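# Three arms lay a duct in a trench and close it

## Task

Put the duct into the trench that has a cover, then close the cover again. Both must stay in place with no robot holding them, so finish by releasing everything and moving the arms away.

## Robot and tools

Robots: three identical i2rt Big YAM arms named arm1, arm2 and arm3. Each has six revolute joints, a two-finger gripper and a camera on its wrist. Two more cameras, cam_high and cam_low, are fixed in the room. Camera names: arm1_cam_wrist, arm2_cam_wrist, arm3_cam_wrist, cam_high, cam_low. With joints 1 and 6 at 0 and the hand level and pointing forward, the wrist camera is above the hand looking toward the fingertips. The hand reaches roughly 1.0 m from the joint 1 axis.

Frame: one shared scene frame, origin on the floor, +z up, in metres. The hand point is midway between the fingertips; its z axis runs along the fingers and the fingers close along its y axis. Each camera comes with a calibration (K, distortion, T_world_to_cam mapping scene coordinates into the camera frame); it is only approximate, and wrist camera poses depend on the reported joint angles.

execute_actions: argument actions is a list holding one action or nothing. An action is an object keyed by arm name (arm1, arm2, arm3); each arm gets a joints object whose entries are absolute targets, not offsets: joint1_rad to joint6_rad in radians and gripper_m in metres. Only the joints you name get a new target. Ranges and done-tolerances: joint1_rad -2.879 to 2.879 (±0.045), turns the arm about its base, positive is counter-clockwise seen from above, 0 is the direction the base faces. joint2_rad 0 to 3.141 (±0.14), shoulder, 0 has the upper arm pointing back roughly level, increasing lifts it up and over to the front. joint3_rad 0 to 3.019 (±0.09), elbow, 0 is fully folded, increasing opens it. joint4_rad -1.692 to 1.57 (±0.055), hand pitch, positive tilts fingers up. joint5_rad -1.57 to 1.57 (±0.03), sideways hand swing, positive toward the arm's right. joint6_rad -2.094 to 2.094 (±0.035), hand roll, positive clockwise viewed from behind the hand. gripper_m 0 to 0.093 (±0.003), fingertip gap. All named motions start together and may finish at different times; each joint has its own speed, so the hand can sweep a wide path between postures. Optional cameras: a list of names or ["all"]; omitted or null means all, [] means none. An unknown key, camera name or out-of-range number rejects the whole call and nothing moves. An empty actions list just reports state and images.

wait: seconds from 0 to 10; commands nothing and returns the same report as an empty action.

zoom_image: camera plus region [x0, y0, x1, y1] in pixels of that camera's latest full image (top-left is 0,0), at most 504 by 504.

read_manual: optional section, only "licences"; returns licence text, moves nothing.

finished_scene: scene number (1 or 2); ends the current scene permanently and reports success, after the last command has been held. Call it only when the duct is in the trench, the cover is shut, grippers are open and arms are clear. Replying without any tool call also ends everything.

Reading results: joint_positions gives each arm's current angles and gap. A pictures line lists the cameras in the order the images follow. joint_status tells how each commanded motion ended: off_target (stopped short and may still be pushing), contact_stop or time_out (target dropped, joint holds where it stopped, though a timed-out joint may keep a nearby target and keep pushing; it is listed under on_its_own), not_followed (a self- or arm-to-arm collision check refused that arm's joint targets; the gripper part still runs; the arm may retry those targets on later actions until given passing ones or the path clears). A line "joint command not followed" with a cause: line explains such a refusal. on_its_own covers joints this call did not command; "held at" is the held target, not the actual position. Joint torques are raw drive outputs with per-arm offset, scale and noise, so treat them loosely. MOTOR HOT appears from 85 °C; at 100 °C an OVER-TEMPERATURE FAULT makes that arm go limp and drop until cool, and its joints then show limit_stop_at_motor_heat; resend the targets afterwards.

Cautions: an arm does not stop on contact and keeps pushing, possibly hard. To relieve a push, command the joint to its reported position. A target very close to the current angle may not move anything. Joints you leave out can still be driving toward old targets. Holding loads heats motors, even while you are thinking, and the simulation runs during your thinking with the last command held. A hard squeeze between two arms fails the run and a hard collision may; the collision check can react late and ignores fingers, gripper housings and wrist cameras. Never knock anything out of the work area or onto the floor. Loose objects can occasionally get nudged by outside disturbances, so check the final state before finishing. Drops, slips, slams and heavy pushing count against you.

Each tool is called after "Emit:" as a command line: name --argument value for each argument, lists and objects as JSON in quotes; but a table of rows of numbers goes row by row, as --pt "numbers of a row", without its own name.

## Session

Emit:
execute_actions --actions '[]'

Scene clock: 0.00 s.
Joint torques (N m, as the arm reports them, + toward a larger angle): no reading
Motor temperatures (°C, as the motors report them): arm1=[22 26 26 24 25 23] | arm2=[22 27 29 23 26 25] | arm3=[25 26 27 25 26 23]
arm1.joint_positions: joint1_rad=-0.251 joint2_rad=+0.585 joint3_rad=+1.382 joint4_rad=-1.478 joint5_rad=-0.174 joint6_rad=+0.447 gripper_m=+0.095
arm1.joint_status: not commanded
arm1.hand: x=+0.0157 y=-0.4156 z=+1.2899 quat_wxyz=(-0.211, +0.420, -0.798, -0.378) (m; scene frame)
arm2.joint_positions: joint1_rad=-0.241 joint2_rad=+0.582 joint3_rad=+1.396 joint4_rad=-1.414 joint5_rad=-0.093 joint6_rad=+0.246 gripper_m=+0.095
arm2.joint_status: not commanded
arm2.hand: x=-0.4840 y=-0.2504 z=+1.2968 quat_wxyz=(-0.306, +0.467, -0.748, -0.359) (m; scene frame)
arm3.joint_positions: joint1_rad=-0.267 joint2_rad=+0.624 joint3_rad=+1.336 joint4_rad=-1.456 joint5_rad=-0.104 joint6_rad=-0.075 gripper_m=+0.095
arm3.joint_status: not commanded
arm3.hand: x=+0.5509 y=-0.2306 z=+1.3168 quat_wxyz=(-0.296, +0.614, -0.677, -0.279) (m; scene frame)
pictures: arm1_cam_wrist, arm2_cam_wrist, arm3_cam_wrist, cam_high, cam_low
camera_calibration (this result's frames):
arm1_cam_wrist: T_world_to_cam=[[0.834146, -0.353298, -0.423535, 0.387757], [-0.452992, -0.876918, -0.160667, -0.143378], [-0.314642, 0.325877, -0.891518, 1.41204], [0, 0, 0, 1]] pos_world=[0.0558911, -0.448887, 1.40005]
arm2_cam_wrist: T_world_to_cam=[[0.920948, -0.298385, -0.25064, 0.694034], [-0.369477, -0.873043, -0.318249, 0.0181331], [-0.123859, 0.385696, -0.914274, 1.34309], [0, 0, 0, 1]] pos_world=[-0.466115, -0.295103, 1.40767]
arm3_cam_wrist: T_world_to_cam=[[0.996417, -0.0827693, -0.017387, -0.544189], [-0.0845739, -0.973728, -0.211425, 0.109911], [0.000569284, 0.212138, -0.97724, 1.45738], [0, 0, 0, 1]] pos_world=[0.550705, -0.247183, 1.43798]
Images, in order (width x height): arm1_cam_wrist 504x504, arm2_cam_wrist 504x504, arm3_cam_wrist 504x504, cam_high 504x504, cam_low 504x504.

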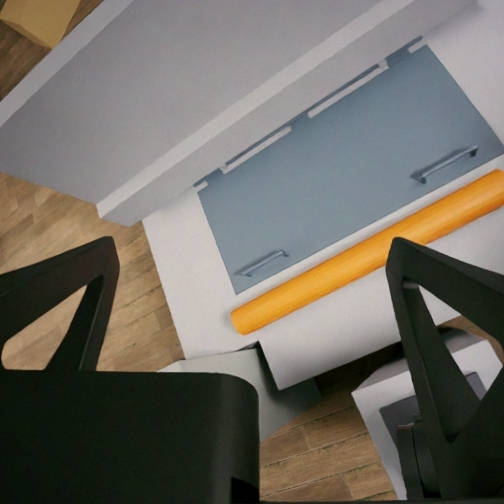

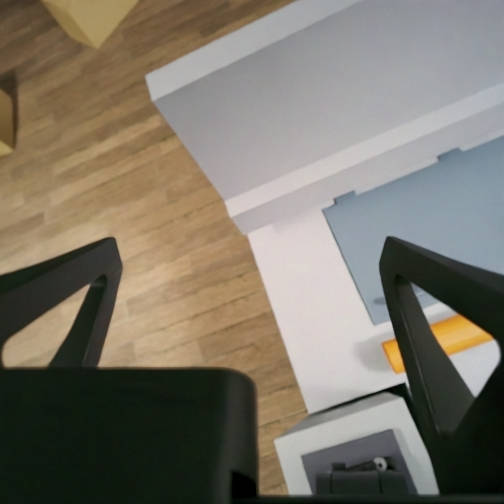

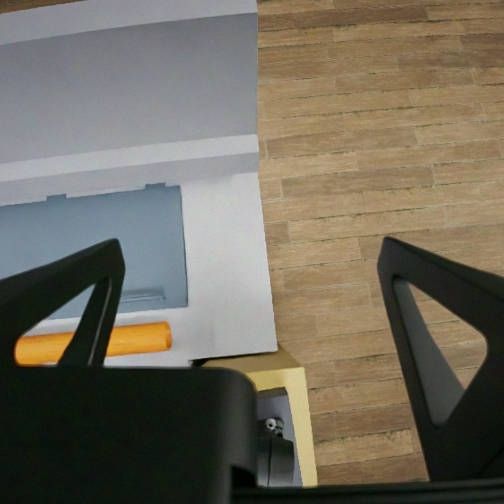

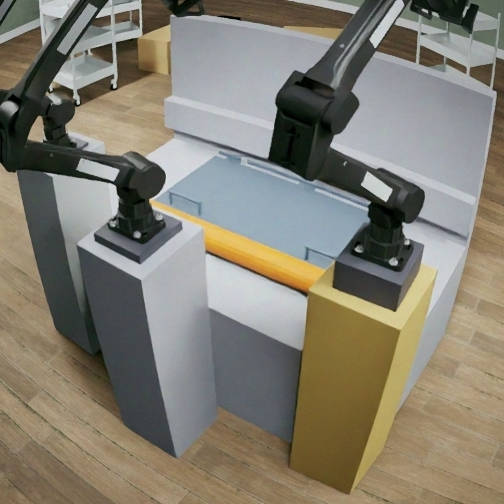

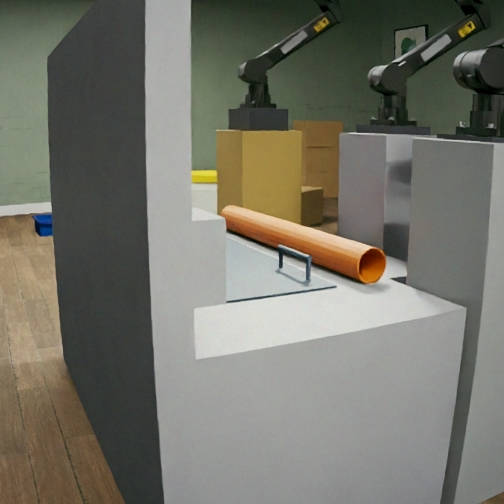

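Nearly identical layout.

Emit:
execute_actions --actions '[{"arm1":{"joints":{"joint1_rad":0.05,"joint2_rad":2.1,"joint3_rad":0.745,"joint4_rad":-0.205,"joint5_rad":0,"joint6_rad":1.6}},"arm2":{"joints":{"joint1_rad":-0.743,"joint2_rad":2.15,"joint3_rad":0.875,"joint4_rad":-0.29,"joint5_rad":0,"joint6_rad":0.815,"gripper_m":0.075}},"arm3":{"joints":{"joint1_rad":0.687,"joint2_rad":2.33,"joint3_rad":0.93,"joint4_rad":-0.165,"joint5_rad":0,"joint6_rad":-0.845,"gripper_m":0.075}}}]'

Scene clock: 12.70 s.
Joint torques (N m, as the arm reports them, + toward a larger angle): arm1=[ -1.52 -14.78   1.37   0.49   0.13   0.04] | arm2=[ -0.24 -12.5    2.54   0.94   0.03   0.07] | arm3=[ -1.5  -14.5    2.36   0.8   -0.15  -0.17]
Motor temperatures (°C, as the motors report them): arm1=[22 26 28 25 25 23] | arm2=[22 27 31 23 26 25] | arm3=[25 26 29 25 25 23]
arm1.joint_positions: joint1_rad=+0.051 joint2_rad=+2.100 joint3_rad=+0.746 joint4_rad=-0.216 joint5_rad=-0.003 joint6_rad=+1.592 gripper_m=+0.095
arm1.joint_status: all done
arm1.hand: x=-0.0200 y=-0.2683 z=+0.5765 quat_wxyz=(-0.002, +0.020, -1.000, +0.003) (m; scene frame)
arm2.joint_positions: joint1_rad=-0.741 joint2_rad=+2.157 joint3_rad=+0.872 joint4_rad=-0.300 joint5_rad=-0.001 joint6_rad=+0.806 gripper_m=+0.075
arm2.joint_status: all done
arm2.hand: x=-0.2495 y=-0.1637 z=+0.5598 quat_wxyz=(+0.003, +0.003, -1.000, +0.000) (m; scene frame)
arm3.joint_positions: joint1_rad=+0.693 joint2_rad=+2.325 joint3_rad=+0.925 joint4_rad=-0.180 joint5_rad=+0.001 joint6_rad=-0.832 gripper_m=+0.075
arm3.joint_status: all done
arm3.hand: x=+0.2550 y=-0.1580 z=+0.5639 quat_wxyz=(+0.000, +1.000, +0.001, +0.004) (m; scene frame)
pictures: arm1_cam_wrist, arm2_cam_wrist, arm3_cam_wrist, cam_high, cam_low
camera_calibration (this result's frames):
arm1_cam_wrist: T_world_to_cam=[[0.0487644, -0.998809, 0.00142054, -0.266446], [-0.807069, -0.0385652, 0.589196, -0.359519], [-0.58844, -0.0298782, -0.807989, 0.567662], [0, 0, 0, 1]] pos_world=[0.0568715, -0.263033, 0.67087]
arm2_cam_wrist: T_world_to_cam=[[0.0116929, -0.999919, -0.0050398, -0.159955], [-0.804964, -0.012403, 0.593194, -0.532049], [-0.593208, -0.0028793, -0.805044, 0.423007], [0, 0, 0, 1]] pos_world=[-0.175479, -0.165323, 0.655341]
arm3_cam_wrist: T_world_to_cam=[[-0.00581781, 0.999948, -0.00833294, 0.165091], [0.806731, 0.00961734, 0.590841, -0.527965], [0.590891, -0.00328504, -0.806745, 0.42562], [0, 0, 0, 1]] pos_world=[0.175391, -0.158607, 0.656686]
Images, in order (width x height): arm1_cam_wrist 504x504, arm2_cam_wrist 504x504, arm3_cam_wrist 504x504, cam_high 504x504, cam_low 504x504.

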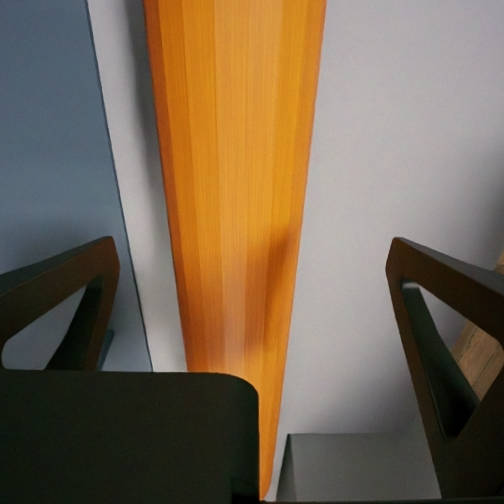

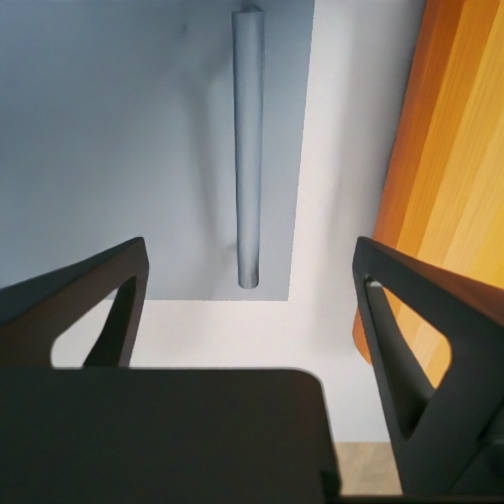

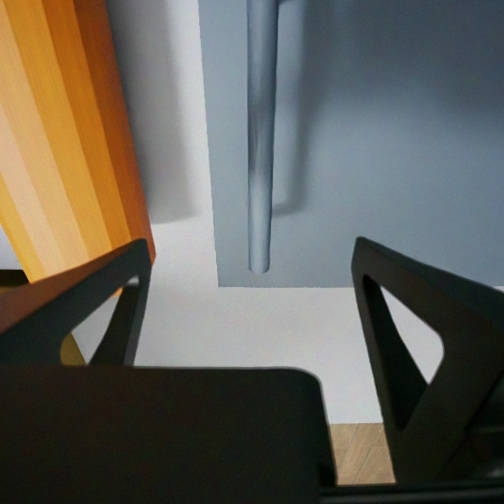

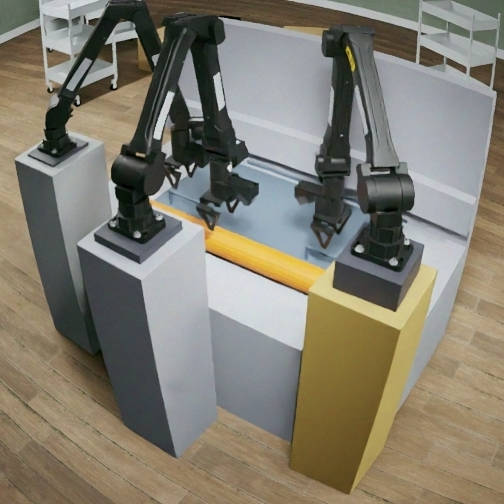

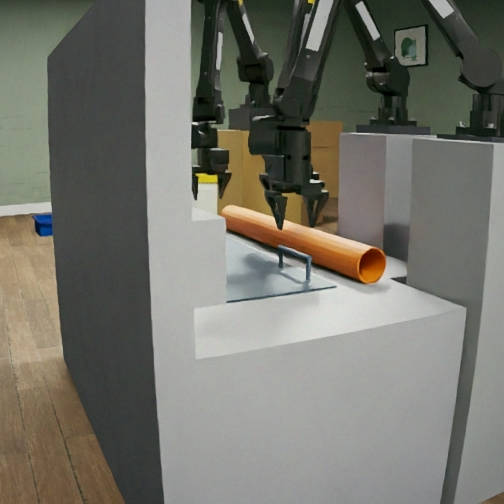

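Emit:
execute_actions --actions '[{"arm1":{"joints":{"joint2_rad":2.28,"joint3_rad":0.81,"joint4_rad":-0.09}},"arm2":{"joints":{"joint2_rad":2.26,"joint3_rad":0.905,"joint4_rad":-0.21,"gripper_m":0.06}},"arm3":{"joints":{"joint2_rad":2.43,"joint3_rad":0.975,"joint4_rad":-0.12}}}]' --cameras '[]'

Emit:
execute_actions --actions '[{"arm1":{"joints":{"joint2_rad":2.41,"joint3_rad":0.87,"joint4_rad":-0.025}},"arm2":{"joints":{"joint2_rad":2.36,"joint3_rad":0.942,"joint4_rad":-0.145}},"arm3":{"joints":{"joint2_rad":2.555,"joint3_rad":1.045,"joint4_rad":-0.065}}}]' --cameras '[]'

Emit:
execute_actions --actions '[{"arm1":{"joints":{"gripper_m":0.03}},"arm2":{"joints":{"gripper_m":0}},"arm3":{"joints":{"gripper_m":0}}}]' --cameras '["cam_low","arm1_cam_wrist"]'

Scene clock: 25.73 s.
Joint torques (N m, as the arm reports them, + toward a larger angle): arm1=[ -1.44 -16.26   0.53   0.38   0.12   0.03] | arm2=[ -0.14 -12.55   2.21   0.92  -0.05   0.04] | arm3=[ -1.55 -14.51   2.04   0.62  -0.16  -0.15]
Motor temperatures (°C, as the motors report them): arm1=[22 27 27 25 25 23] | arm2=[22 28 30 23 26 25] | arm3=[25 27 28 25 25 23]
arm1.joint_positions: joint1_rad=+0.051 joint2_rad=+2.284 joint3_rad=+0.808 joint4_rad=-0.098 joint5_rad=-0.002 joint6_rad=+1.593 gripper_m=+0.095
arm1.joint_status: all done
arm1.hand: x=-0.0197 y=-0.2663 z=+0.5187 quat_wxyz=(-0.002, +0.019, -1.000, +0.005) (m; scene frame)
arm2.joint_positions: joint1_rad=-0.741 joint2_rad=+2.266 joint3_rad=+0.897 joint4_rad=-0.219 joint5_rad=-0.001 joint6_rad=+0.806 gripper_m=+0.060
arm2.joint_status: all done
arm2.hand: x=-0.2516 y=-0.1658 z=+0.5213 quat_wxyz=(+0.004, +0.003, -1.000, +0.001) (m; scene frame)
arm3.joint_positions: joint1_rad=+0.693 joint2_rad=+2.420 joint3_rad=+0.972 joint4_rad=-0.130 joint5_rad=+0.001 joint6_rad=-0.832 gripper_m=+0.075
arm3.joint_status: all done
arm3.hand: x=+0.2533 y=-0.1559 z=+0.5310 quat_wxyz=(+0.000, +1.000, +0.001, +0.003) (m; scene frame)
pictures: none
No camera images: the call's "cameras" was empty. Leave "cameras" out to get every camera's image.

Scene clock: 26.67 s.
Joint torques (N m, as the arm reports them, + toward a larger angle): arm1=[ -1.52 -16.49   0.14   0.47   0.12   0.03] | arm2=[  0.26 -13.04   1.22   0.94  -0.03   0.08] | arm3=[ -1.48 -14.85   1.29   0.55  -0.15  -0.14]
Motor temperatures (°C, as the motors report them): arm1=[22 27 27 25 25 23] | arm2=[22 28 30 23 26 25] | arm3=[25 27 28 25 25 23]
arm1.joint_positions: joint1_rad=+0.051 joint2_rad=+2.411 joint3_rad=+0.866 joint4_rad=-0.036 joint5_rad=-0.002 joint6_rad=+1.593 gripper_m=+0.095
arm1.joint_status: all done
arm1.hand: x=-0.0195 y=-0.2657 z=+0.4774 quat_wxyz=(-0.003, +0.019, -1.000, +0.008) (m; scene frame)
arm2.joint_positions: joint1_rad=-0.741 joint2_rad=+2.363 joint3_rad=+0.938 joint4_rad=-0.153 joint5_rad=-0.001 joint6_rad=+0.807 gripper_m=+0.060
arm2.joint_status: all done
arm2.hand: x=-0.2486 y=-0.1624 z=+0.4881 quat_wxyz=(+0.001, +0.003, -1.000, -0.002) (m; scene frame)
arm3.joint_positions: joint1_rad=+0.693 joint2_rad=+2.547 joint3_rad=+1.042 joint4_rad=-0.074 joint5_rad=+0.001 joint6_rad=-0.832 gripper_m=+0.075
arm3.joint_status: all done
arm3.hand: x=+0.2533 y=-0.1556 z=+0.4855 quat_wxyz=(+0.000, +1.000, +0.001, +0.004) (m; scene frame)
pictures: none
No camera images: the call's "cameras" was empty. Leave "cameras" out to get every camera's image.

Scene clock: 27.33 s.
Joint torques (N m, as the arm reports them, + toward a larger angle): arm1=[ -1.46 -16.57  -0.01   0.28   0.11   0.02] | arm2=[ -0.48 -12.6    1.38   0.91   0.01   0.02] | arm3=[ -1.4  -14.74   1.19   0.53  -0.24  -0.14]
Motor temperatures (°C, as the motors report them): arm1=[22 27 27 25 25 23] | arm2=[22 28 30 23 26 25] | arm3=[25 27 28 25 25 23]
arm1.joint_positions: joint1_rad=+0.051 joint2_rad=+2.411 joint3_rad=+0.869 joint4_rad=-0.031 joint5_rad=-0.001 joint6_rad=+1.594 gripper_m=+0.075
arm1.joint_status: gripper_m off_target (ended at +0.075, target +0.030)
arm1.hand: x=-0.0195 y=-0.2633 z=+0.4774 quat_wxyz=(-0.003, +0.018, -1.000, +0.005) (m; scene frame)
arm2.joint_positions: joint1_rad=-0.741 joint2_rad=+2.363 joint3_rad=+0.938 joint4_rad=-0.152 joint5_rad=-0.001 joint6_rad=+0.808 gripper_m=+0.011
arm2.joint_status: gripper_m off_target (ended at +0.011, target +0.000)
arm2.hand: x=-0.2485 y=-0.1622 z=+0.4881 quat_wxyz=(+0.001, +0.002, -1.000, -0.003) (m; scene frame)
arm3.joint_positions: joint1_rad=+0.693 joint2_rad=+2.547 joint3_rad=+1.043 joint4_rad=-0.073 joint5_rad=+0.004 joint6_rad=-0.832 gripper_m=+0.011
arm3.joint_status: gripper_m off_target (ended at +0.011, target +0.000)
arm3.hand: x=+0.2528 y=-0.1542 z=+0.4855 quat_wxyz=(-0.002, +1.000, +0.001, +0.004) (m; scene frame)
pictures: arm1_cam_wrist, cam_low
camera_calibration (this result's frames):
arm1_cam_wrist: T_world_to_cam=[[0.0460854, -0.998929, 0.00406284, -0.26263], [-0.807948, -0.0348821, 0.58822, -0.299044], [-0.587448, -0.0303909, -0.808691, 0.48825], [0, 0, 0, 1]] pos_world=[0.0573135, -0.257941, 0.571814]
Images, in order (width x height): arm1_cam_wrist 504x504, cam_low 504x504.

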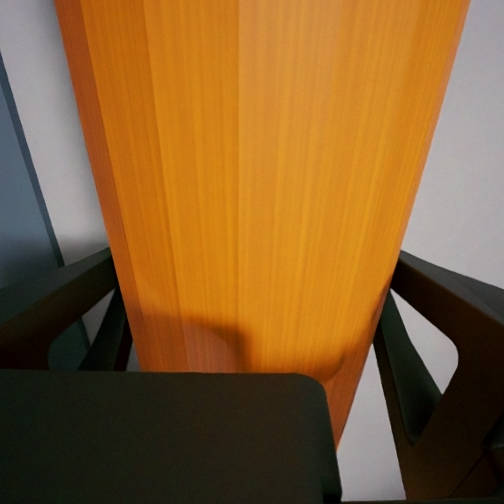

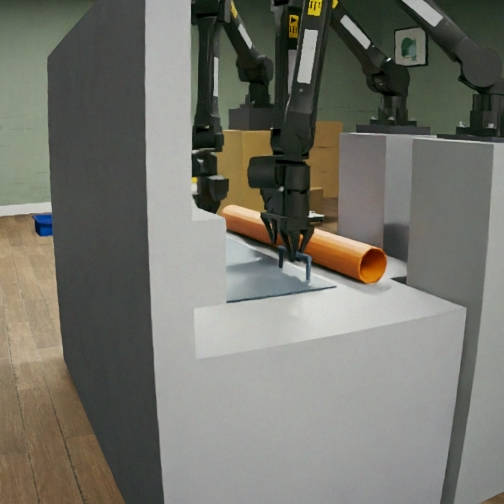

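Emit:
execute_actions --actions '[{"arm1":{"joints":{"joint2_rad":2.31,"joint3_rad":0.77,"joint6_rad":1.62}},"arm2":{"joints":{"joint1_rad":-0.703,"joint2_rad":2.13,"joint3_rad":0.914,"joint4_rad":-0.335,"joint6_rad":0.849}},"arm3":{"joints":{"joint1_rad":0.657,"joint2_rad":2.33,"joint3_rad":0.99,"joint4_rad":-0.215,"joint6_rad":-0.867}}}]' --cameras '[]'

Emit:
execute_actions --actions '[{"arm2":{"joints":{"joint1_rad":-0.639,"joint2_rad":1.94,"joint3_rad":0.985,"joint4_rad":-0.555,"joint6_rad":0.913}},"arm3":{"joints":{"joint1_rad":0.595,"joint2_rad":2.125,"joint3_rad":1.028,"joint4_rad":-0.425,"joint6_rad":-0.929}}}]' --cameras '[]'

Emit:
execute_actions --actions '[{"arm2":{"joints":{"joint1_rad":-0.53,"joint2_rad":1.86,"joint3_rad":1.26,"joint4_rad":-0.87,"joint5_rad":-0.02,"joint6_rad":1.02}},"arm3":{"joints":{"joint1_rad":0.49,"joint2_rad":2.01,"joint3_rad":1.26,"joint4_rad":-0.73,"joint5_rad":0.02,"joint6_rad":-1.03}}}]' --cameras '[]'

Emit:
execute_actions --actions '[{"arm1":{"joints":{"joint2_rad":2.2,"joint3_rad":0.9,"joint4_rad":-0.26}},"arm2":{"joints":{"joint1_rad":-0.43,"joint2_rad":1.94,"joint3_rad":1.55,"joint4_rad":-1.09,"joint5_rad":-0.03,"joint6_rad":1.078}},"arm3":{"joints":{"joint1_rad":0.39,"joint2_rad":2.06,"joint3_rad":1.53,"joint4_rad":-0.95,"joint5_rad":0.03,"joint6_rad":-1.088}}}]' --cameras '["cam_low","cam_high"]'

Scene clock: 48.17 s.
Joint torques (N m, as the arm reports them, + toward a larger angle): arm1=[ -1.52 -18.1   -0.34   0.05   0.07   0.05] | arm2=[  1.1  -16.6    1.66  -0.34  -0.52   0.11] | arm3=[ -1.3  -19.76   1.7   -0.31   0.28  -0.11]
Motor temperatures (°C, as the motors report them): arm1=[22 28 26 25 25 23] | arm2=[22 28 29 23 26 25] | arm3=[25 27 27 25 25 23]
arm1.joint_positions: joint1_rad=+0.051 joint2_rad=+2.345 joint3_rad=+0.768 joint4_rad=-0.026 joint5_rad=-0.001 joint6_rad=+1.612 gripper_m=+0.075
arm1.joint_status: all done
arm1.hand: x=-0.0174 y=-0.2979 z=+0.4988 quat_wxyz=(-0.004, +0.009, -1.000, +0.020) (m; scene frame)
arm2.joint_positions: joint1_rad=-0.712 joint2_rad=+2.199 joint3_rad=+0.921 joint4_rad=-0.316 joint5_rad=+0.012 joint6_rad=+0.838 gripper_m=+0.011
arm2.joint_status: all done
arm2.hand: x=-0.2482 y=-0.1487 z=+0.5493 quat_wxyz=(+0.002, +0.002, -1.000, +0.008) (m; scene frame)
arm3.joint_positions: joint1_rad=+0.664 joint2_rad=+2.384 joint3_rad=+0.995 joint4_rad=-0.202 joint5_rad=-0.012 joint6_rad=-0.858 gripper_m=+0.011
arm3.joint_status: all done
arm3.hand: x=+0.2527 y=-0.1411 z=+0.5463 quat_wxyz=(+0.009, +1.000, +0.000, +0.003) (m; scene frame)
pictures: none
No camera images: the call's "cameras" was empty. Leave "cameras" out to get every camera's image.

Scene clock: 49.20 s.
Joint torques (N m, as the arm reports them, + toward a larger angle): arm1=[ -1.5  -18.11  -0.25   0.04   0.07   0.04] | arm2=[  0.97 -16.55   5.43  -1.23  -0.78   0.07] | arm3=[ -1.55 -19.69   5.5   -0.16   0.57  -0.11]
Motor temperatures (°C, as the motors report them): arm1=[22 28 26 25 25 23] | arm2=[22 28 29 23 26 25] | arm3=[25 27 27 25 25 23]
arm1.joint_positions: joint1_rad=+0.051 joint2_rad=+2.345 joint3_rad=+0.768 joint4_rad=-0.026 joint5_rad=-0.001 joint6_rad=+1.612 gripper_m=+0.075
arm1.joint_status: not commanded
arm1.hand: x=-0.0174 y=-0.2979 z=+0.4988 quat_wxyz=(-0.004, +0.009, -1.000, +0.020) (m; scene frame)
arm2.joint_positions: joint1_rad=-0.649 joint2_rad=+2.010 joint3_rad=+0.961 joint4_rad=-0.525 joint5_rad=+0.017 joint6_rad=+0.901 gripper_m=+0.011
arm2.joint_status: all done
arm2.hand: x=-0.2485 y=-0.1097 z=+0.6318 quat_wxyz=(-0.008, +0.001, -1.000, +0.002) (m; scene frame)
arm3.joint_positions: joint1_rad=+0.602 joint2_rad=+2.184 joint3_rad=+1.012 joint4_rad=-0.418 joint5_rad=-0.021 joint6_rad=-0.920 gripper_m=+0.011
arm3.joint_status: all done
arm3.hand: x=+0.2519 y=-0.1015 z=+0.6300 quat_wxyz=(+0.011, +1.000, +0.000, -0.002) (m; scene frame)
pictures: none
No camera images: the call's "cameras" was empty. Leave "cameras" out to get every camera's image.

Scene clock: 51.43 s.
Joint torques (N m, as the arm reports them, + toward a larger angle): arm1=[ -1.41 -18.01  -0.26   0.03   0.07   0.04] | arm2=[  2.46 -19.82  10.12  -0.61  -1.3    0.26] | arm3=[ -2.91 -21.81  12.26   0.09   0.95  -0.22]
Motor temperatures (°C, as the motors report them): arm1=[22 28 26 25 25 23] | arm2=[22 29 30 23 26 25] | arm3=[25 28 28 25 25 23]
arm1.joint_positions: joint1_rad=+0.051 joint2_rad=+2.345 joint3_rad=+0.768 joint4_rad=-0.026 joint5_rad=-0.001 joint6_rad=+1.612 gripper_m=+0.075
arm1.joint_status: not commanded
arm1.hand: x=-0.0174 y=-0.2979 z=+0.4988 quat_wxyz=(-0.004, +0.009, -1.000, +0.020) (m; scene frame)
arm2.joint_positions: joint1_rad=-0.561 joint2_rad=+1.949 joint3_rad=+1.190 joint4_rad=-0.849 joint5_rad=+0.011 joint6_rad=+0.993 gripper_m=+0.011
arm2.joint_status: joint5_rad off_target (ended at +0.011, target -0.020); the others done
arm2.hand: x=-0.2485 y=-0.0383 z=+0.7137 quat_wxyz=(+0.004, +0.000, -1.000, +0.014) (m; scene frame)
arm3.joint_positions: joint1_rad=+0.516 joint2_rad=+2.083 joint3_rad=+1.196 joint4_rad=-0.730 joint5_rad=-0.012 joint6_rad=-1.009 gripper_m=+0.011
arm3.joint_status: joint5_rad time_out (moved +0.009 of +0.041); the others done
arm3.on_its_own: joint5_rad reads -0.012 and still pushes toward +0.020 since a time_out
arm3.hand: x=+0.2533 y=-0.0307 z=+0.7125 quat_wxyz=(+0.020, +1.000, +0.001, +0.008) (m; scene frame)
pictures: none
No camera images: the call's "cameras" was empty. Leave "cameras" out to get every camera's image.

not run: a stop came earlier in this reply.

Emit:
execute_actions --actions '[{"arm1":{"joints":{"joint2_rad":2.2,"joint3_rad":0.9,"joint4_rad":-0.26}},"arm2":{"joints":{"joint1_rad":-0.43,"joint2_rad":1.94,"joint3_rad":1.55,"joint4_rad":-1.09,"joint6_rad":1.085}},"arm3":{"joints":{"joint1_rad":0.39,"joint2_rad":2.06,"joint3_rad":1.53,"joint4_rad":-0.95,"joint6_rad":-1.095}}}]'

Scene clock: 60.23 s.
Joint torques (N m, as the arm reports them, + toward a larger angle): arm1=[ -1.52 -18.37   2.01  -0.26   0.07   0.04] | arm2=[  3.88 -20.15  11.69  -0.8   -1.81   0.12] | arm3=[ -4.25 -22.01  15.2    0.04   1.3   -0.08]
Motor temperatures (°C, as the motors report them): arm1=[22 28 26 25 25 23] | arm2=[22 30 34 23 27 25] | arm3=[25 28 29 25 26 23]
arm1.joint_positions: joint1_rad=+0.051 joint2_rad=+2.219 joint3_rad=+0.895 joint4_rad=-0.252 joint5_rad=-0.001 joint6_rad=+1.612 gripper_m=+0.075
arm1.joint_status: all done
arm1.hand: x=-0.0221 y=-0.2253 z=+0.5473 quat_wxyz=(-0.003, +0.010, -1.000, +0.006) (m; scene frame)
arm2.joint_positions: joint1_rad=-0.476 joint2_rad=+2.013 joint3_rad=+1.471 joint4_rad=-1.067 joint5_rad=+0.023 joint6_rad=+1.072 gripper_m=+0.011
arm2.joint_status: joint1_rad time_out (moved +0.085 of +0.131); the others done
arm2.on_its_own: joint1_rad reads -0.476 and still pushes toward -0.430 since a time_out
arm2.hand: x=-0.2497 y=+0.0439 z=+0.7669 quat_wxyz=(-0.003, +0.003, -1.000, +0.018) (m; scene frame)
arm3.joint_positions: joint1_rad=+0.431 joint2_rad=+2.110 joint3_rad=+1.451 joint4_rad=-0.948 joint5_rad=-0.022 joint6_rad=-1.089 gripper_m=+0.011
arm3.joint_status: all done
arm3.on_its_own: joint5_rad reads -0.022 and still pushes toward +0.020 since a time_out
arm3.hand: x=+0.2553 y=+0.0522 z=+0.7685 quat_wxyz=(+0.019, +1.000, -0.002, -0.001) (m; scene frame)
pictures: arm1_cam_wrist, arm2_cam_wrist, arm3_cam_wrist, cam_high, cam_low
camera_calibration (this result's frames):
arm1_cam_wrist: T_world_to_cam=[[0.0281604, -0.999586, 0.00584721, -0.226436], [-0.80906, -0.0193568, 0.587407, -0.337061], [-0.587051, -0.0212724, -0.80927, 0.546772], [0, 0, 0, 1]] pos_world=[0.0546575, -0.221236, 0.641802]
arm2_cam_wrist: T_world_to_cam=[[0.0112169, -0.999506, 0.0293616, 0.0221697], [-0.812237, 0.008019, 0.583273, -0.647661], [-0.58322, -0.0303911, -0.811745, 0.599099], [0, 0, 0, 1]] pos_world=[-0.176896, 0.0455596, 0.863428]
arm3_cam_wrist: T_world_to_cam=[[-0.000558555, 0.998976, -0.0452339, -0.0163287], [0.812357, 0.0268319, 0.582543, -0.647046], [0.583161, -0.0364207, -0.81154, 0.598609], [0, 0, 0, 1]] pos_world=[0.176538, 0.0554753, 0.861989]
Images, in order (width x height): arm1_cam_wrist 504x504, arm2_cam_wrist 504x504, arm3_cam_wrist 504x504, cam_high 504x504, cam_low 504x504.

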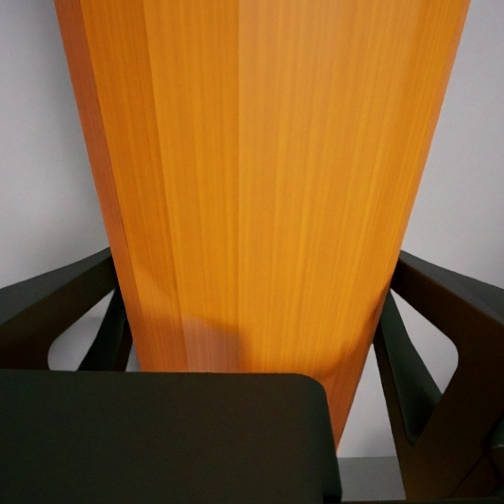

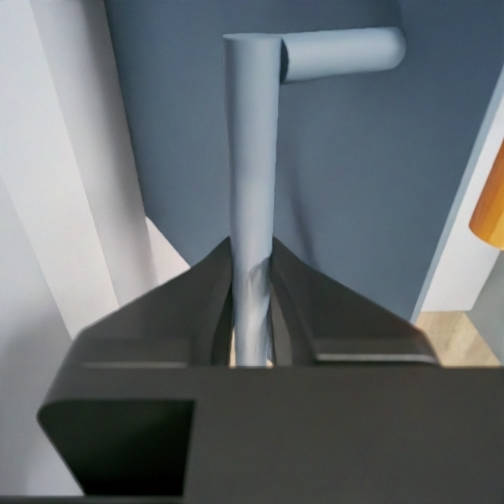

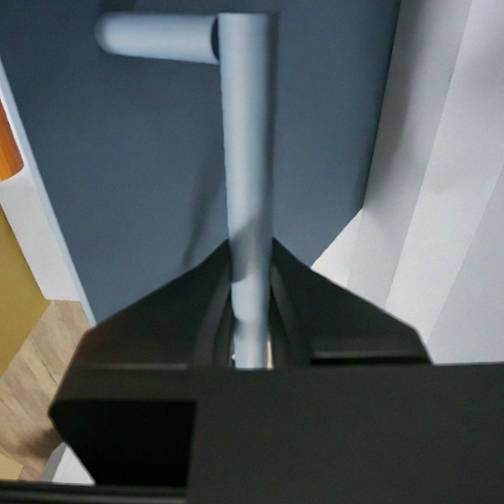

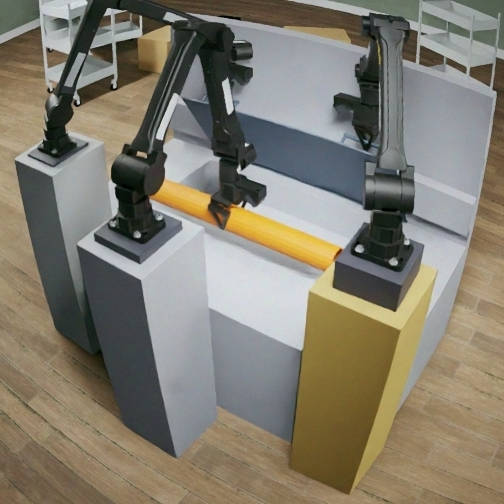

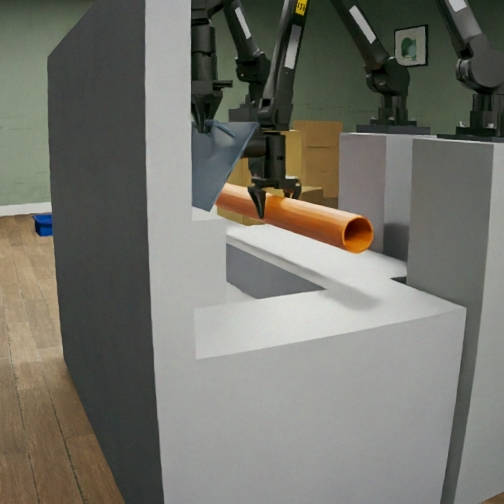

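Emit:
execute_actions --actions '[{"arm1":{"joints":{"joint1_rad":-0.01,"joint2_rad":2.4,"joint3_rad":1.33,"joint4_rad":-0.47,"joint6_rad":1.55}}}]' --cameras '[]'

Emit:
execute_actions --actions '[{"arm1":{"joints":{"joint2_rad":2.56,"joint3_rad":1.43,"joint4_rad":-0.4}}}]' --cameras '["cam_high","cam_low"]'

Scene clock: 68.00 s.
Joint torques (N m, as the arm reports them, + toward a larger angle): arm1=[ -1.18 -23.95   4.15  -0.3   -0.02  -0.1 ] | arm2=[  3.74 -20.76  11.79  -0.76  -1.79   0.09] | arm3=[ -4.29 -21.83  15.22   0.04   1.31  -0.09]
Motor temperatures (°C, as the motors report them): arm1=[22 28 26 25 25 23] | arm2=[22 31 36 23 28 25] | arm3=[25 29 31 25 27 23]
arm1.joint_positions: joint1_rad=-0.016 joint2_rad=+2.430 joint3_rad=+1.319 joint4_rad=-0.461 joint5_rad=+0.002 joint6_rad=+1.558 gripper_m=+0.075
arm1.joint_status: all done
arm1.hand: x=+0.0060 y=-0.0995 z=+0.5096 quat_wxyz=(-0.004, +0.003, -1.000, +0.004) (m; scene frame)
arm2.joint_positions: joint1_rad=-0.476 joint2_rad=+2.013 joint3_rad=+1.471 joint4_rad=-1.067 joint5_rad=+0.023 joint6_rad=+1.072 gripper_m=+0.011
arm2.joint_status: not commanded
arm2.on_its_own: joint1_rad reads -0.476 and still pushes toward -0.430 since a time_out
arm2.hand: x=-0.2497 y=+0.0439 z=+0.7669 quat_wxyz=(-0.003, +0.003, -1.000, +0.018) (m; scene frame)
arm3.joint_positions: joint1_rad=+0.431 joint2_rad=+2.110 joint3_rad=+1.451 joint4_rad=-0.948 joint5_rad=-0.022 joint6_rad=-1.089 gripper_m=+0.011
arm3.joint_status: not commanded
arm3.on_its_own: joint5_rad reads -0.022 and still pushes toward +0.020 since a time_out
arm3.hand: x=+0.2553 y=+0.0522 z=+0.7685 quat_wxyz=(+0.019, +1.000, -0.002, -0.001) (m; scene frame)
pictures: none
No camera images: the call's "cameras" was empty. Leave "cameras" out to get every camera's image.

Scene clock: 69.07 s.
Joint torques (N m, as the arm reports them, + toward a larger angle): arm1=[ -1.07 -26.     3.78  -0.06  -0.02  -0.1 ] | arm2=[  4.66 -20.38  11.85  -0.86  -1.77   0.08] | arm3=[ -4.22 -21.97  15.21   0.05   1.3   -0.09]
Motor temperatures (°C, as the motors report them): arm1=[22 29 26 25 25 23] | arm2=[22 31 37 23 28 25] | arm3=[25 29 31 25 27 23]
arm1.joint_positions: joint1_rad=-0.016 joint2_rad=+2.609 joint3_rad=+1.416 joint4_rad=-0.400 joint5_rad=+0.002 joint6_rad=+1.558 gripper_m=+0.075
arm1.joint_status: all done
arm1.hand: x=+0.0065 y=-0.1046 z=+0.4348 quat_wxyz=(-0.004, +0.003, -1.000, +0.015) (m; scene frame)
arm2.joint_positions: joint1_rad=-0.476 joint2_rad=+2.013 joint3_rad=+1.471 joint4_rad=-1.067 joint5_rad=+0.023 joint6_rad=+1.072 gripper_m=+0.011
arm2.joint_status: not commanded
arm2.on_its_own: joint1_rad reads -0.476 and still pushes toward -0.430 since a time_out
arm2.hand: x=-0.2497 y=+0.0439 z=+0.7669 quat_wxyz=(-0.003, +0.003, -1.000, +0.018) (m; scene frame)
arm3.joint_positions: joint1_rad=+0.431 joint2_rad=+2.110 joint3_rad=+1.451 joint4_rad=-0.948 joint5_rad=-0.022 joint6_rad=-1.089 gripper_m=+0.011
arm3.joint_status: not commanded
arm3.on_its_own: joint5_rad reads -0.022 and still pushes toward +0.020 since a time_out
arm3.hand: x=+0.2553 y=+0.0522 z=+0.7685 quat_wxyz=(+0.019, +1.000, -0.002, -0.001) (m; scene frame)
pictures: cam_high, cam_low
Images, in order (width x height): cam_high 504x504, cam_low 504x504.

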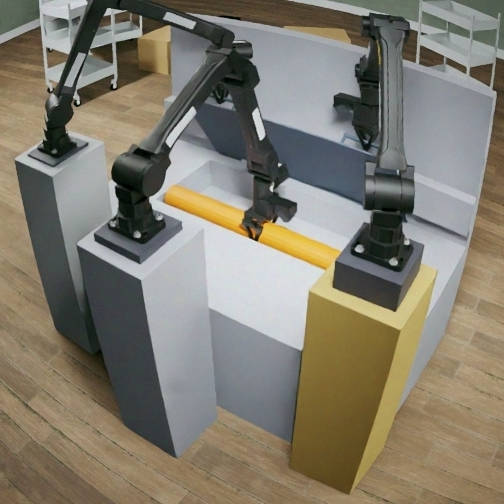

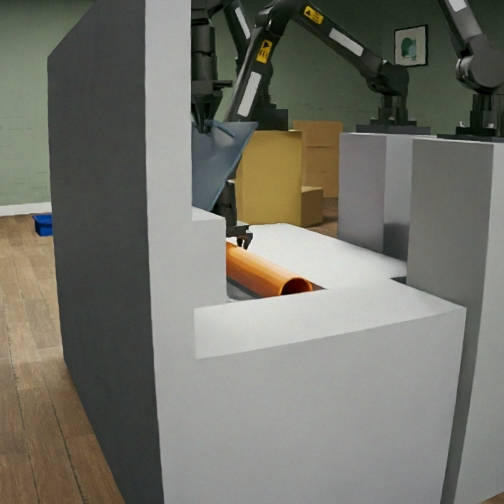

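Emit:
execute_actions --actions '[{"arm1":{"joints":{"joint2_rad":2.755,"joint3_rad":1.6,"joint4_rad":-0.383}}}]' --cameras '[]'

Emit:
execute_actions --actions '[{"arm1":{"joints":{"gripper_m":0.093}}}]' --cameras '[]'

Emit:
execute_actions --actions '[{"arm1":{"joints":{"joint2_rad":2.49,"joint3_rad":1.35,"joint4_rad":-0.42}}}]' --cameras '["cam_high"]'

Emit:
execute_actions --actions '[{"arm1":{"joints":{"joint2_rad":1.95,"joint3_rad":0.65,"joint4_rad":-0.3}},"arm2":{"joints":{"joint1_rad":-0.53,"joint2_rad":1.91,"joint3_rad":1.28,"joint4_rad":-0.89,"joint5_rad":0,"joint6_rad":1.02}},"arm3":{"joints":{"joint1_rad":0.49,"joint2_rad":2.05,"joint3_rad":1.28,"joint4_rad":-0.76,"joint5_rad":0,"joint6_rad":-1.03}}}]' --cameras '["cam_high"]'

Emit:
execute_actions --actions '[{"arm1":{"joints":{"joint2_rad":1.6,"joint3_rad":0.5,"joint4_rad":-0.55}},"arm2":{"joints":{"joint1_rad":-0.642,"joint2_rad":1.96,"joint3_rad":0.98,"joint4_rad":-0.55,"joint6_rad":0.91}},"arm3":{"joints":{"joint1_rad":0.595,"joint2_rad":2.14,"joint3_rad":1.02,"joint4_rad":-0.425,"joint6_rad":-0.925}}}]' --cameras '[]'

Emit:
execute_actions --actions '[{"arm2":{"joints":{"joint1_rad":-0.718,"joint2_rad":2.19,"joint3_rad":0.918,"joint4_rad":-0.27,"joint6_rad":0.83}},"arm3":{"joints":{"joint1_rad":0.668,"joint2_rad":2.38,"joint3_rad":0.995,"joint4_rad":-0.165,"joint6_rad":-0.853}}}]' --cameras '[]'

Emit:
execute_actions --actions '[{"arm2":{"joints":{"joint1_rad":-0.742,"joint2_rad":2.335,"joint3_rad":0.94,"joint4_rad":-0.15,"joint6_rad":0.808}},"arm3":{"joints":{"joint1_rad":0.69,"joint2_rad":2.52,"joint3_rad":1.04,"joint4_rad":-0.075,"joint6_rad":-0.834}}}]' --cameras '["cam_low"]'

Scene clock: 88.50 s.
Joint torques (N m, as the arm reports them, + toward a larger angle): arm1=[ -1.35 -25.45   3.67  -0.08  -0.02  -0.12] | arm2=[  4.63 -19.94  11.84  -0.77  -1.78   0.1 ] | arm3=[ -4.3  -21.91  15.2    0.04   1.3   -0.09]
Motor temperatures (°C, as the motors report them): arm1=[22 30 27 25 25 23] | arm2=[22 32 40 23 29 25] | arm3=[25 29 33 25 27 23]
arm1.joint_positions: joint1_rad=-0.016 joint2_rad=+2.781 joint3_rad=+1.588 joint4_rad=-0.381 joint5_rad=+0.002 joint6_rad=+1.557 gripper_m=+0.075
arm1.joint_status: all done
arm1.hand: x=+0.0069 y=-0.0826 z=+0.3709 quat_wxyz=(-0.004, +0.004, -1.000, +0.005) (m; scene frame)
arm2.joint_positions: joint1_rad=-0.476 joint2_rad=+2.013 joint3_rad=+1.471 joint4_rad=-1.067 joint5_rad=+0.023 joint6_rad=+1.072 gripper_m=+0.011
arm2.joint_status: not commanded
arm2.on_its_own: joint1_rad reads -0.476 and still pushes toward -0.430 since a time_out
arm2.hand: x=-0.2497 y=+0.0439 z=+0.7669 quat_wxyz=(-0.003, +0.003, -1.000, +0.018) (m; scene frame)
arm3.joint_positions: joint1_rad=+0.431 joint2_rad=+2.110 joint3_rad=+1.451 joint4_rad=-0.948 joint5_rad=-0.022 joint6_rad=-1.089 gripper_m=+0.011
arm3.joint_status: not commanded
arm3.on_its_own: joint5_rad reads -0.022 and still pushes toward +0.020 since a time_out
arm3.hand: x=+0.2553 y=+0.0522 z=+0.7685 quat_wxyz=(+0.019, +1.000, -0.002, -0.001) (m; scene frame)
pictures: none
No camera images: the call's "cameras" was empty. Leave "cameras" out to get every camera's image.

Scene clock: 89.43 s.
Joint torques (N m, as the arm reports them, + toward a larger angle): arm1=[ -1.23 -24.08   3.84   0.05  -0.02  -0.1 ] | arm2=[  3.79 -20.86  11.75  -0.99  -1.8    0.11] | arm3=[ -4.27 -21.93  15.22   0.04   1.3   -0.09]
Motor temperatures (°C, as the motors report them): arm1=[22 30 27 25 25 23] | arm2=[22 32 40 23 29 25] | arm3=[25 29 33 25 27 23]
arm1.joint_positions: joint1_rad=-0.016 joint2_rad=+2.762 joint3_rad=+1.588 joint4_rad=-0.381 joint5_rad=+0.001 joint6_rad=+1.557 gripper_m=+0.093
arm1.joint_status: all done
arm1.hand: x=+0.0068 y=-0.0725 z=+0.3808 quat_wxyz=(-0.004, +0.004, -1.000, -0.004) (m; scene frame)
arm2.joint_positions: joint1_rad=-0.476 joint2_rad=+2.013 joint3_rad=+1.471 joint4_rad=-1.067 joint5_rad=+0.023 joint6_rad=+1.072 gripper_m=+0.011
arm2.joint_status: not commanded
arm2.on_its_own: joint1_rad reads -0.476 and still pushes toward -0.430 since a time_out
arm2.hand: x=-0.2497 y=+0.0439 z=+0.7669 quat_wxyz=(-0.003, +0.003, -1.000, +0.018) (m; scene frame)
arm3.joint_positions: joint1_rad=+0.431 joint2_rad=+2.110 joint3_rad=+1.451 joint4_rad=-0.948 joint5_rad=-0.022 joint6_rad=-1.089 gripper_m=+0.011
arm3.joint_status: not commanded
arm3.on_its_own: joint5_rad reads -0.022 and still pushes toward +0.020 since a time_out
arm3.hand: x=+0.2553 y=+0.0522 z=+0.7685 quat_wxyz=(+0.019, +1.000, -0.002, -0.001) (m; scene frame)
pictures: none
No camera images: the call's "cameras" was empty. Leave "cameras" out to get every camera's image.

Scene clock: 90.70 s.
Joint torques (N m, as the arm reports them, + toward a larger angle): arm1=[ -1.09 -20.39   3.06  -0.12  -0.01  -0.09] | arm2=[  4.12 -20.19  11.63  -0.89  -1.85   0.19] | arm3=[ -4.21 -21.9   15.21   0.05   1.3   -0.08]
Motor temperatures (°C, as the motors report them): arm1=[22 30 27 25 25 23] | arm2=[22 32 40 23 29 25] | arm3=[25 29 33 25 27 23]
arm1.joint_positions: joint1_rad=-0.016 joint2_rad=+2.470 joint3_rad=+1.354 joint4_rad=-0.414 joint5_rad=+0.001 joint6_rad=+1.557 gripper_m=+0.093
arm1.joint_status: all done
arm1.hand: x=+0.0059 y=-0.0833 z=+0.4956 quat_wxyz=(-0.004, +0.004, -1.000, -0.017) (m; scene frame)
arm2.joint_positions: joint1_rad=-0.476 joint2_rad=+2.013 joint3_rad=+1.471 joint4_rad=-1.067 joint5_rad=+0.023 joint6_rad=+1.072 gripper_m=+0.011
arm2.joint_status: not commanded
arm2.on_its_own: joint1_rad reads -0.476 and still pushes toward -0.430 since a time_out
arm2.hand: x=-0.2497 y=+0.0439 z=+0.7669 quat_wxyz=(-0.003, +0.003, -1.000, +0.018) (m; scene frame)
arm3.joint_positions: joint1_rad=+0.431 joint2_rad=+2.110 joint3_rad=+1.451 joint4_rad=-0.948 joint5_rad=-0.022 joint6_rad=-1.089 gripper_m=+0.011
arm3.joint_status: not commanded
arm3.on_its_own: joint5_rad reads -0.022 and still pushes toward +0.020 since a time_out
arm3.hand: x=+0.2553 y=+0.0522 z=+0.7685 quat_wxyz=(+0.019, +1.000, -0.002, -0.001) (m; scene frame)
pictures: cam_high
Images, in order (width x height): cam_high 504x504.

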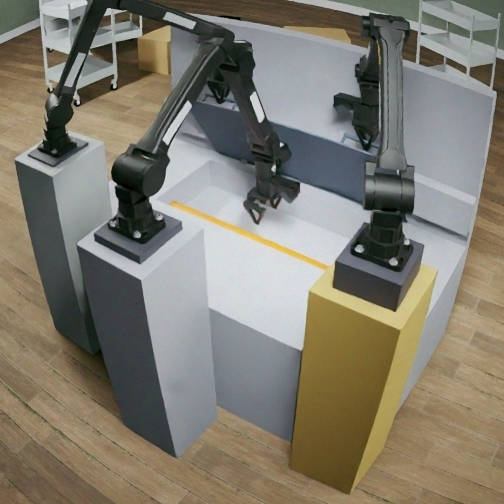

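Scene clock: 92.10 s.
Joint torques (N m, as the arm reports them, + toward a larger angle): arm1=[ -0.91 -12.54   2.25   0.34  -0.01  -0.07] | arm2=[  1.18 -16.89   7.34   1.26  -0.55   0.06] | arm3=[ -1.49 -18.97   9.78   1.18   0.19  -0.05]
Motor temperatures (°C, as the motors report them): arm1=[22 30 27 25 25 23] | arm2=[22 32 39 23 29 25] | arm3=[25 29 33 25 27 23]
arm1.joint_positions: joint1_rad=-0.016 joint2_rad=+1.944 joint3_rad=+0.644 joint4_rad=-0.309 joint5_rad=+0.001 joint6_rad=+1.555 gripper_m=+0.093
arm1.joint_status: all done
arm1.hand: x=+0.0037 y=-0.3054 z=+0.6174 quat_wxyz=(-0.004, +0.005, -1.000, +0.023) (m; scene frame)
arm2.joint_positions: joint1_rad=-0.542 joint2_rad=+1.960 joint3_rad=+1.254 joint4_rad=-0.910 joint5_rad=+0.013 joint6_rad=+1.012 gripper_m=+0.011
arm2.joint_status: all done
arm2.hand: x=-0.2483 y=-0.0207 z=+0.7269 quat_wxyz=(+0.005, +0.000, -1.000, +0.018) (m; scene frame)
arm3.joint_positions: joint1_rad=+0.498 joint2_rad=+2.079 joint3_rad=+1.247 joint4_rad=-0.786 joint5_rad=-0.010 joint6_rad=-1.028 gripper_m=+0.011
arm3.joint_status: all done
arm3.hand: x=+0.2538 y=-0.0136 z=+0.7272 quat_wxyz=(+0.020, +1.000, +0.001, +0.009) (m; scene frame)
pictures: cam_high
Images, in order (width x height): cam_high 504x504.

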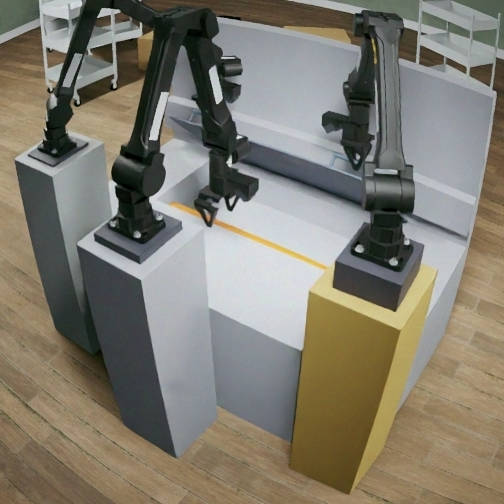

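Scene clock: 93.20 s.
Joint torques (N m, as the arm reports them, + toward a larger angle): arm1=[-0.91 -8.77  4.02 -0.47 -0.01 -0.07] | arm2=[  0.95 -17.36   4.08   0.46  -0.34   0.04] | arm3=[ -1.91 -18.43   4.61   0.24   0.09  -0.09]
Motor temperatures (°C, as the motors report them): arm1=[22 30 27 25 25 23] | arm2=[22 32 39 23 29 25] | arm3=[25 29 32 25 27 23]
arm1.joint_positions: joint1_rad=-0.016 joint2_rad=+1.590 joint3_rad=+0.492 joint4_rad=-0.539 joint5_rad=+0.001 joint6_rad=+1.555 gripper_m=+0.093
arm1.joint_status: all done
arm1.hand: x=+0.0028 y=-0.3662 z=+0.6956 quat_wxyz=(-0.004, +0.005, -0.999, +0.037) (m; scene frame)
arm2.joint_positions: joint1_rad=-0.651 joint2_rad=+2.018 joint3_rad=+0.976 joint4_rad=-0.551 joint5_rad=+0.008 joint6_rad=+0.903 gripper_m=+0.011
arm2.joint_status: all done
arm2.hand: x=-0.2489 y=-0.1092 z=+0.6314 quat_wxyz=(+0.001, +0.000, -1.000, +0.006) (m; scene frame)
arm3.joint_positions: joint1_rad=+0.607 joint2_rad=+2.183 joint3_rad=+1.014 joint4_rad=-0.427 joint5_rad=-0.007 joint6_rad=-0.919 gripper_m=+0.011
arm3.joint_status: all done
arm3.hand: x=+0.2526 y=-0.1016 z=+0.6308 quat_wxyz=(+0.009, +1.000, +0.001, +0.005) (m; scene frame)
pictures: none
No camera images: the call's "cameras" was empty. Leave "cameras" out to get every camera's image.

Scene clock: 94.13 s.
Joint torques (N m, as the arm reports them, + toward a larger angle): arm1=[-0.95 -8.46  4.05 -0.45 -0.01 -0.09] | arm2=[ -0.2  -16.67   1.71   0.38  -0.11  -0.06] | arm3=[ -1.41 -17.99   1.84   0.02  -0.04  -0.06]
Motor temperatures (°C, as the motors report them): arm1=[22 30 27 25 25 23] | arm2=[22 31 38 23 29 25] | arm3=[25 29 32 25 27 23]
arm1.joint_positions: joint1_rad=-0.016 joint2_rad=+1.590 joint3_rad=+0.492 joint4_rad=-0.539 joint5_rad=+0.001 joint6_rad=+1.555 gripper_m=+0.093
arm1.joint_status: not commanded
arm1.hand: x=+0.0028 y=-0.3662 z=+0.6956 quat_wxyz=(-0.004, +0.005, -0.999, +0.037) (m; scene frame)
arm2.joint_positions: joint1_rad=-0.720 joint2_rad=+2.237 joint3_rad=+0.918 joint4_rad=-0.268 joint5_rad=+0.002 joint6_rad=+0.832 gripper_m=+0.011
arm2.joint_status: all done
arm2.hand: x=-0.2494 y=-0.1520 z=+0.5342 quat_wxyz=(+0.003, +0.001, -1.000, +0.002) (m; scene frame)
arm3.joint_positions: joint1_rad=+0.675 joint2_rad=+2.417 joint3_rad=+0.997 joint4_rad=-0.161 joint5_rad=-0.003 joint6_rad=-0.850 gripper_m=+0.011
arm3.joint_status: all done
arm3.hand: x=+0.2522 y=-0.1445 z=+0.5335 quat_wxyz=(+0.002, +1.000, +0.001, +0.003) (m; scene frame)
pictures: none
No camera images: the call's "cameras" was empty. Leave "cameras" out to get every camera's image.

Scene clock: 95.07 s.
Joint torques (N m, as the arm reports them, + toward a larger angle): arm1=[-0.95 -8.53  4.03 -0.44 -0.03 -0.08] | arm2=[  0.21 -14.77   1.47   0.11   0.05  -0.05] | arm3=[ -1.18 -17.44   0.63   0.06  -0.14  -0.05]
Motor temperatures (°C, as the motors report them): arm1=[22 30 27 25 25 23] | arm2=[22 31 38 23 29 25] | arm3=[25 29 32 25 27 23]
arm1.joint_positions: joint1_rad=-0.016 joint2_rad=+1.590 joint3_rad=+0.492 joint4_rad=-0.539 joint5_rad=+0.001 joint6_rad=+1.555 gripper_m=+0.093
arm1.joint_status: not commanded
arm1.hand: x=+0.0028 y=-0.3662 z=+0.6956 quat_wxyz=(-0.004, +0.005, -0.999, +0.037) (m; scene frame)
arm2.joint_positions: joint1_rad=-0.739 joint2_rad=+2.368 joint3_rad=+0.937 joint4_rad=-0.143 joint5_rad=-0.002 joint6_rad=+0.812 gripper_m=+0.011
arm2.joint_status: all done
arm2.hand: x=-0.2497 y=-0.1621 z=+0.4861 quat_wxyz=(+0.000, +0.001, -1.000, -0.004) (m; scene frame)
arm3.joint_positions: joint1_rad=+0.692 joint2_rad=+2.548 joint3_rad=+1.044 joint4_rad=-0.072 joint5_rad=+0.001 joint6_rad=-0.832 gripper_m=+0.011
arm3.joint_status: all done
arm3.hand: x=+0.2524 y=-0.1538 z=+0.4854 quat_wxyz=(-0.001, +1.000, +0.001, +0.003) (m; scene frame)
pictures: cam_low
Images, in order (width x height): cam_low 504x504.

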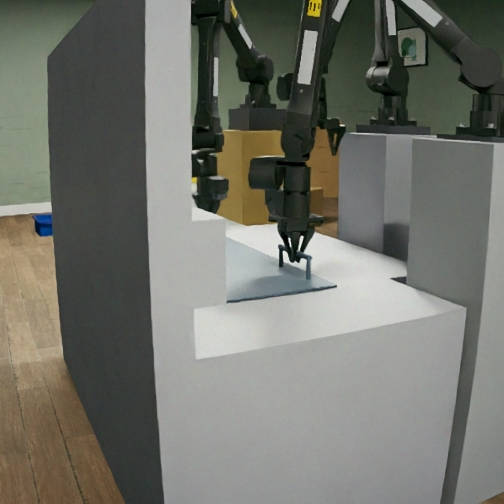

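Emit:
execute_actions --actions '[{"arm2":{"joints":{"gripper_m":0.09}},"arm3":{"joints":{"gripper_m":0.09}}}]' --cameras '[]'

Emit:
execute_actions --actions '[{"arm1":{"joints":{"joint2_rad":1.2,"joint3_rad":0.55,"joint4_rad":-0.9}},"arm2":{"joints":{"joint2_rad":1.6,"joint3_rad":0.8,"joint4_rad":-0.75}},"arm3":{"joints":{"joint2_rad":1.7,"joint3_rad":0.8,"joint4_rad":-0.65}}}]' --cameras '["cam_high"]'

Scene clock: 106.50 s.
Joint torques (N m, as the arm reports them, + toward a larger angle): arm1=[-1.01 -8.48  4.02 -0.47 -0.01 -0.07] | arm2=[ -0.15 -13.85   1.34   0.23   0.05  -0.02] | arm3=[ -1.6  -16.94   0.74   0.06  -0.14  -0.04]
Motor temperatures (°C, as the motors report them): arm1=[22 28 27 25 25 23] | arm2=[22 31 34 23 28 25] | arm3=[25 29 30 25 26 23]
arm1.joint_positions: joint1_rad=-0.016 joint2_rad=+1.590 joint3_rad=+0.492 joint4_rad=-0.539 joint5_rad=+0.001 joint6_rad=+1.555 gripper_m=+0.093
arm1.joint_status: not commanded
arm1.hand: x=+0.0028 y=-0.3662 z=+0.6956 quat_wxyz=(-0.004, +0.005, -0.999, +0.037) (m; scene frame)
arm2.joint_positions: joint1_rad=-0.739 joint2_rad=+2.359 joint3_rad=+0.937 joint4_rad=-0.143 joint5_rad=-0.001 joint6_rad=+0.812 gripper_m=+0.090
arm2.joint_status: all done
arm2.hand: x=-0.2469 y=-0.1594 z=+0.4897 quat_wxyz=(-0.003, +0.001, -1.000, -0.007) (m; scene frame)
arm3.joint_positions: joint1_rad=+0.692 joint2_rad=+2.546 joint3_rad=+1.043 joint4_rad=-0.072 joint5_rad=+0.001 joint6_rad=-0.832 gripper_m=+0.090
arm3.joint_status: all done
arm3.hand: x=+0.2523 y=-0.1537 z=+0.4859 quat_wxyz=(-0.001, +1.000, +0.001, +0.002) (m; scene frame)
pictures: none
No camera images: the call's "cameras" was empty. Leave "cameras" out to get every camera's image.

Scene clock: 107.93 s.
Joint torques (N m, as the arm reports them, + toward a larger angle): arm1=[-0.97 -5.7   8.3  -0.28 -0.01 -0.08] | arm2=[-0.83 -9.7   5.74  0.12  0.04 -0.08] | arm3=[ -1.13 -12.35   6.62  -0.29  -0.14  -0.04]
Motor temperatures (°C, as the motors report them): arm1=[22 28 27 25 25 23] | arm2=[22 31 34 23 28 25] | arm3=[25 29 30 25 26 23]
arm1.joint_positions: joint1_rad=-0.016 joint2_rad=+1.193 joint3_rad=+0.525 joint4_rad=-0.890 joint5_rad=+0.001 joint6_rad=+1.555 gripper_m=+0.093
arm1.joint_status: all done
arm1.hand: x=+0.0020 y=-0.3715 z=+0.7985 quat_wxyz=(-0.004, +0.005, -1.000, -0.003) (m; scene frame)
arm2.joint_positions: joint1_rad=-0.739 joint2_rad=+1.605 joint3_rad=+0.792 joint4_rad=-0.742 joint5_rad=-0.001 joint6_rad=+0.812 gripper_m=+0.090
arm2.joint_status: all done
arm2.hand: x=-0.2666 y=-0.1816 z=+0.7469 quat_wxyz=(-0.007, +0.001, -1.000, -0.011) (m; scene frame)
arm3.joint_positions: joint1_rad=+0.692 joint2_rad=+1.710 joint3_rad=+0.794 joint4_rad=-0.637 joint5_rad=+0.001 joint6_rad=-0.832 gripper_m=+0.090
arm3.joint_status: all done
arm3.hand: x=+0.2651 y=-0.1697 z=+0.7737 quat_wxyz=(-0.010, +1.000, +0.001, -0.005) (m; scene frame)
pictures: cam_high
Images, in order (width x height): cam_high 504x504.

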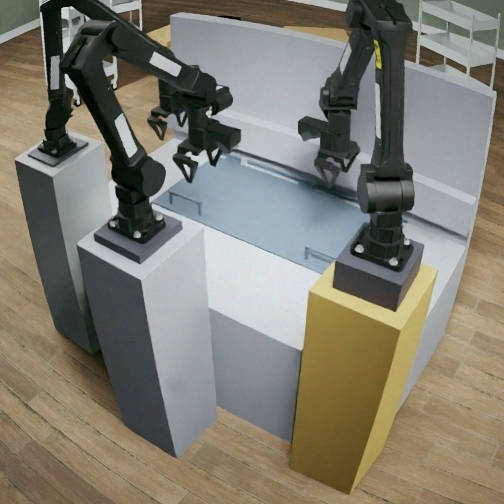

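Emit:
finished_scene --scene 2

The scene is finished: the task was done.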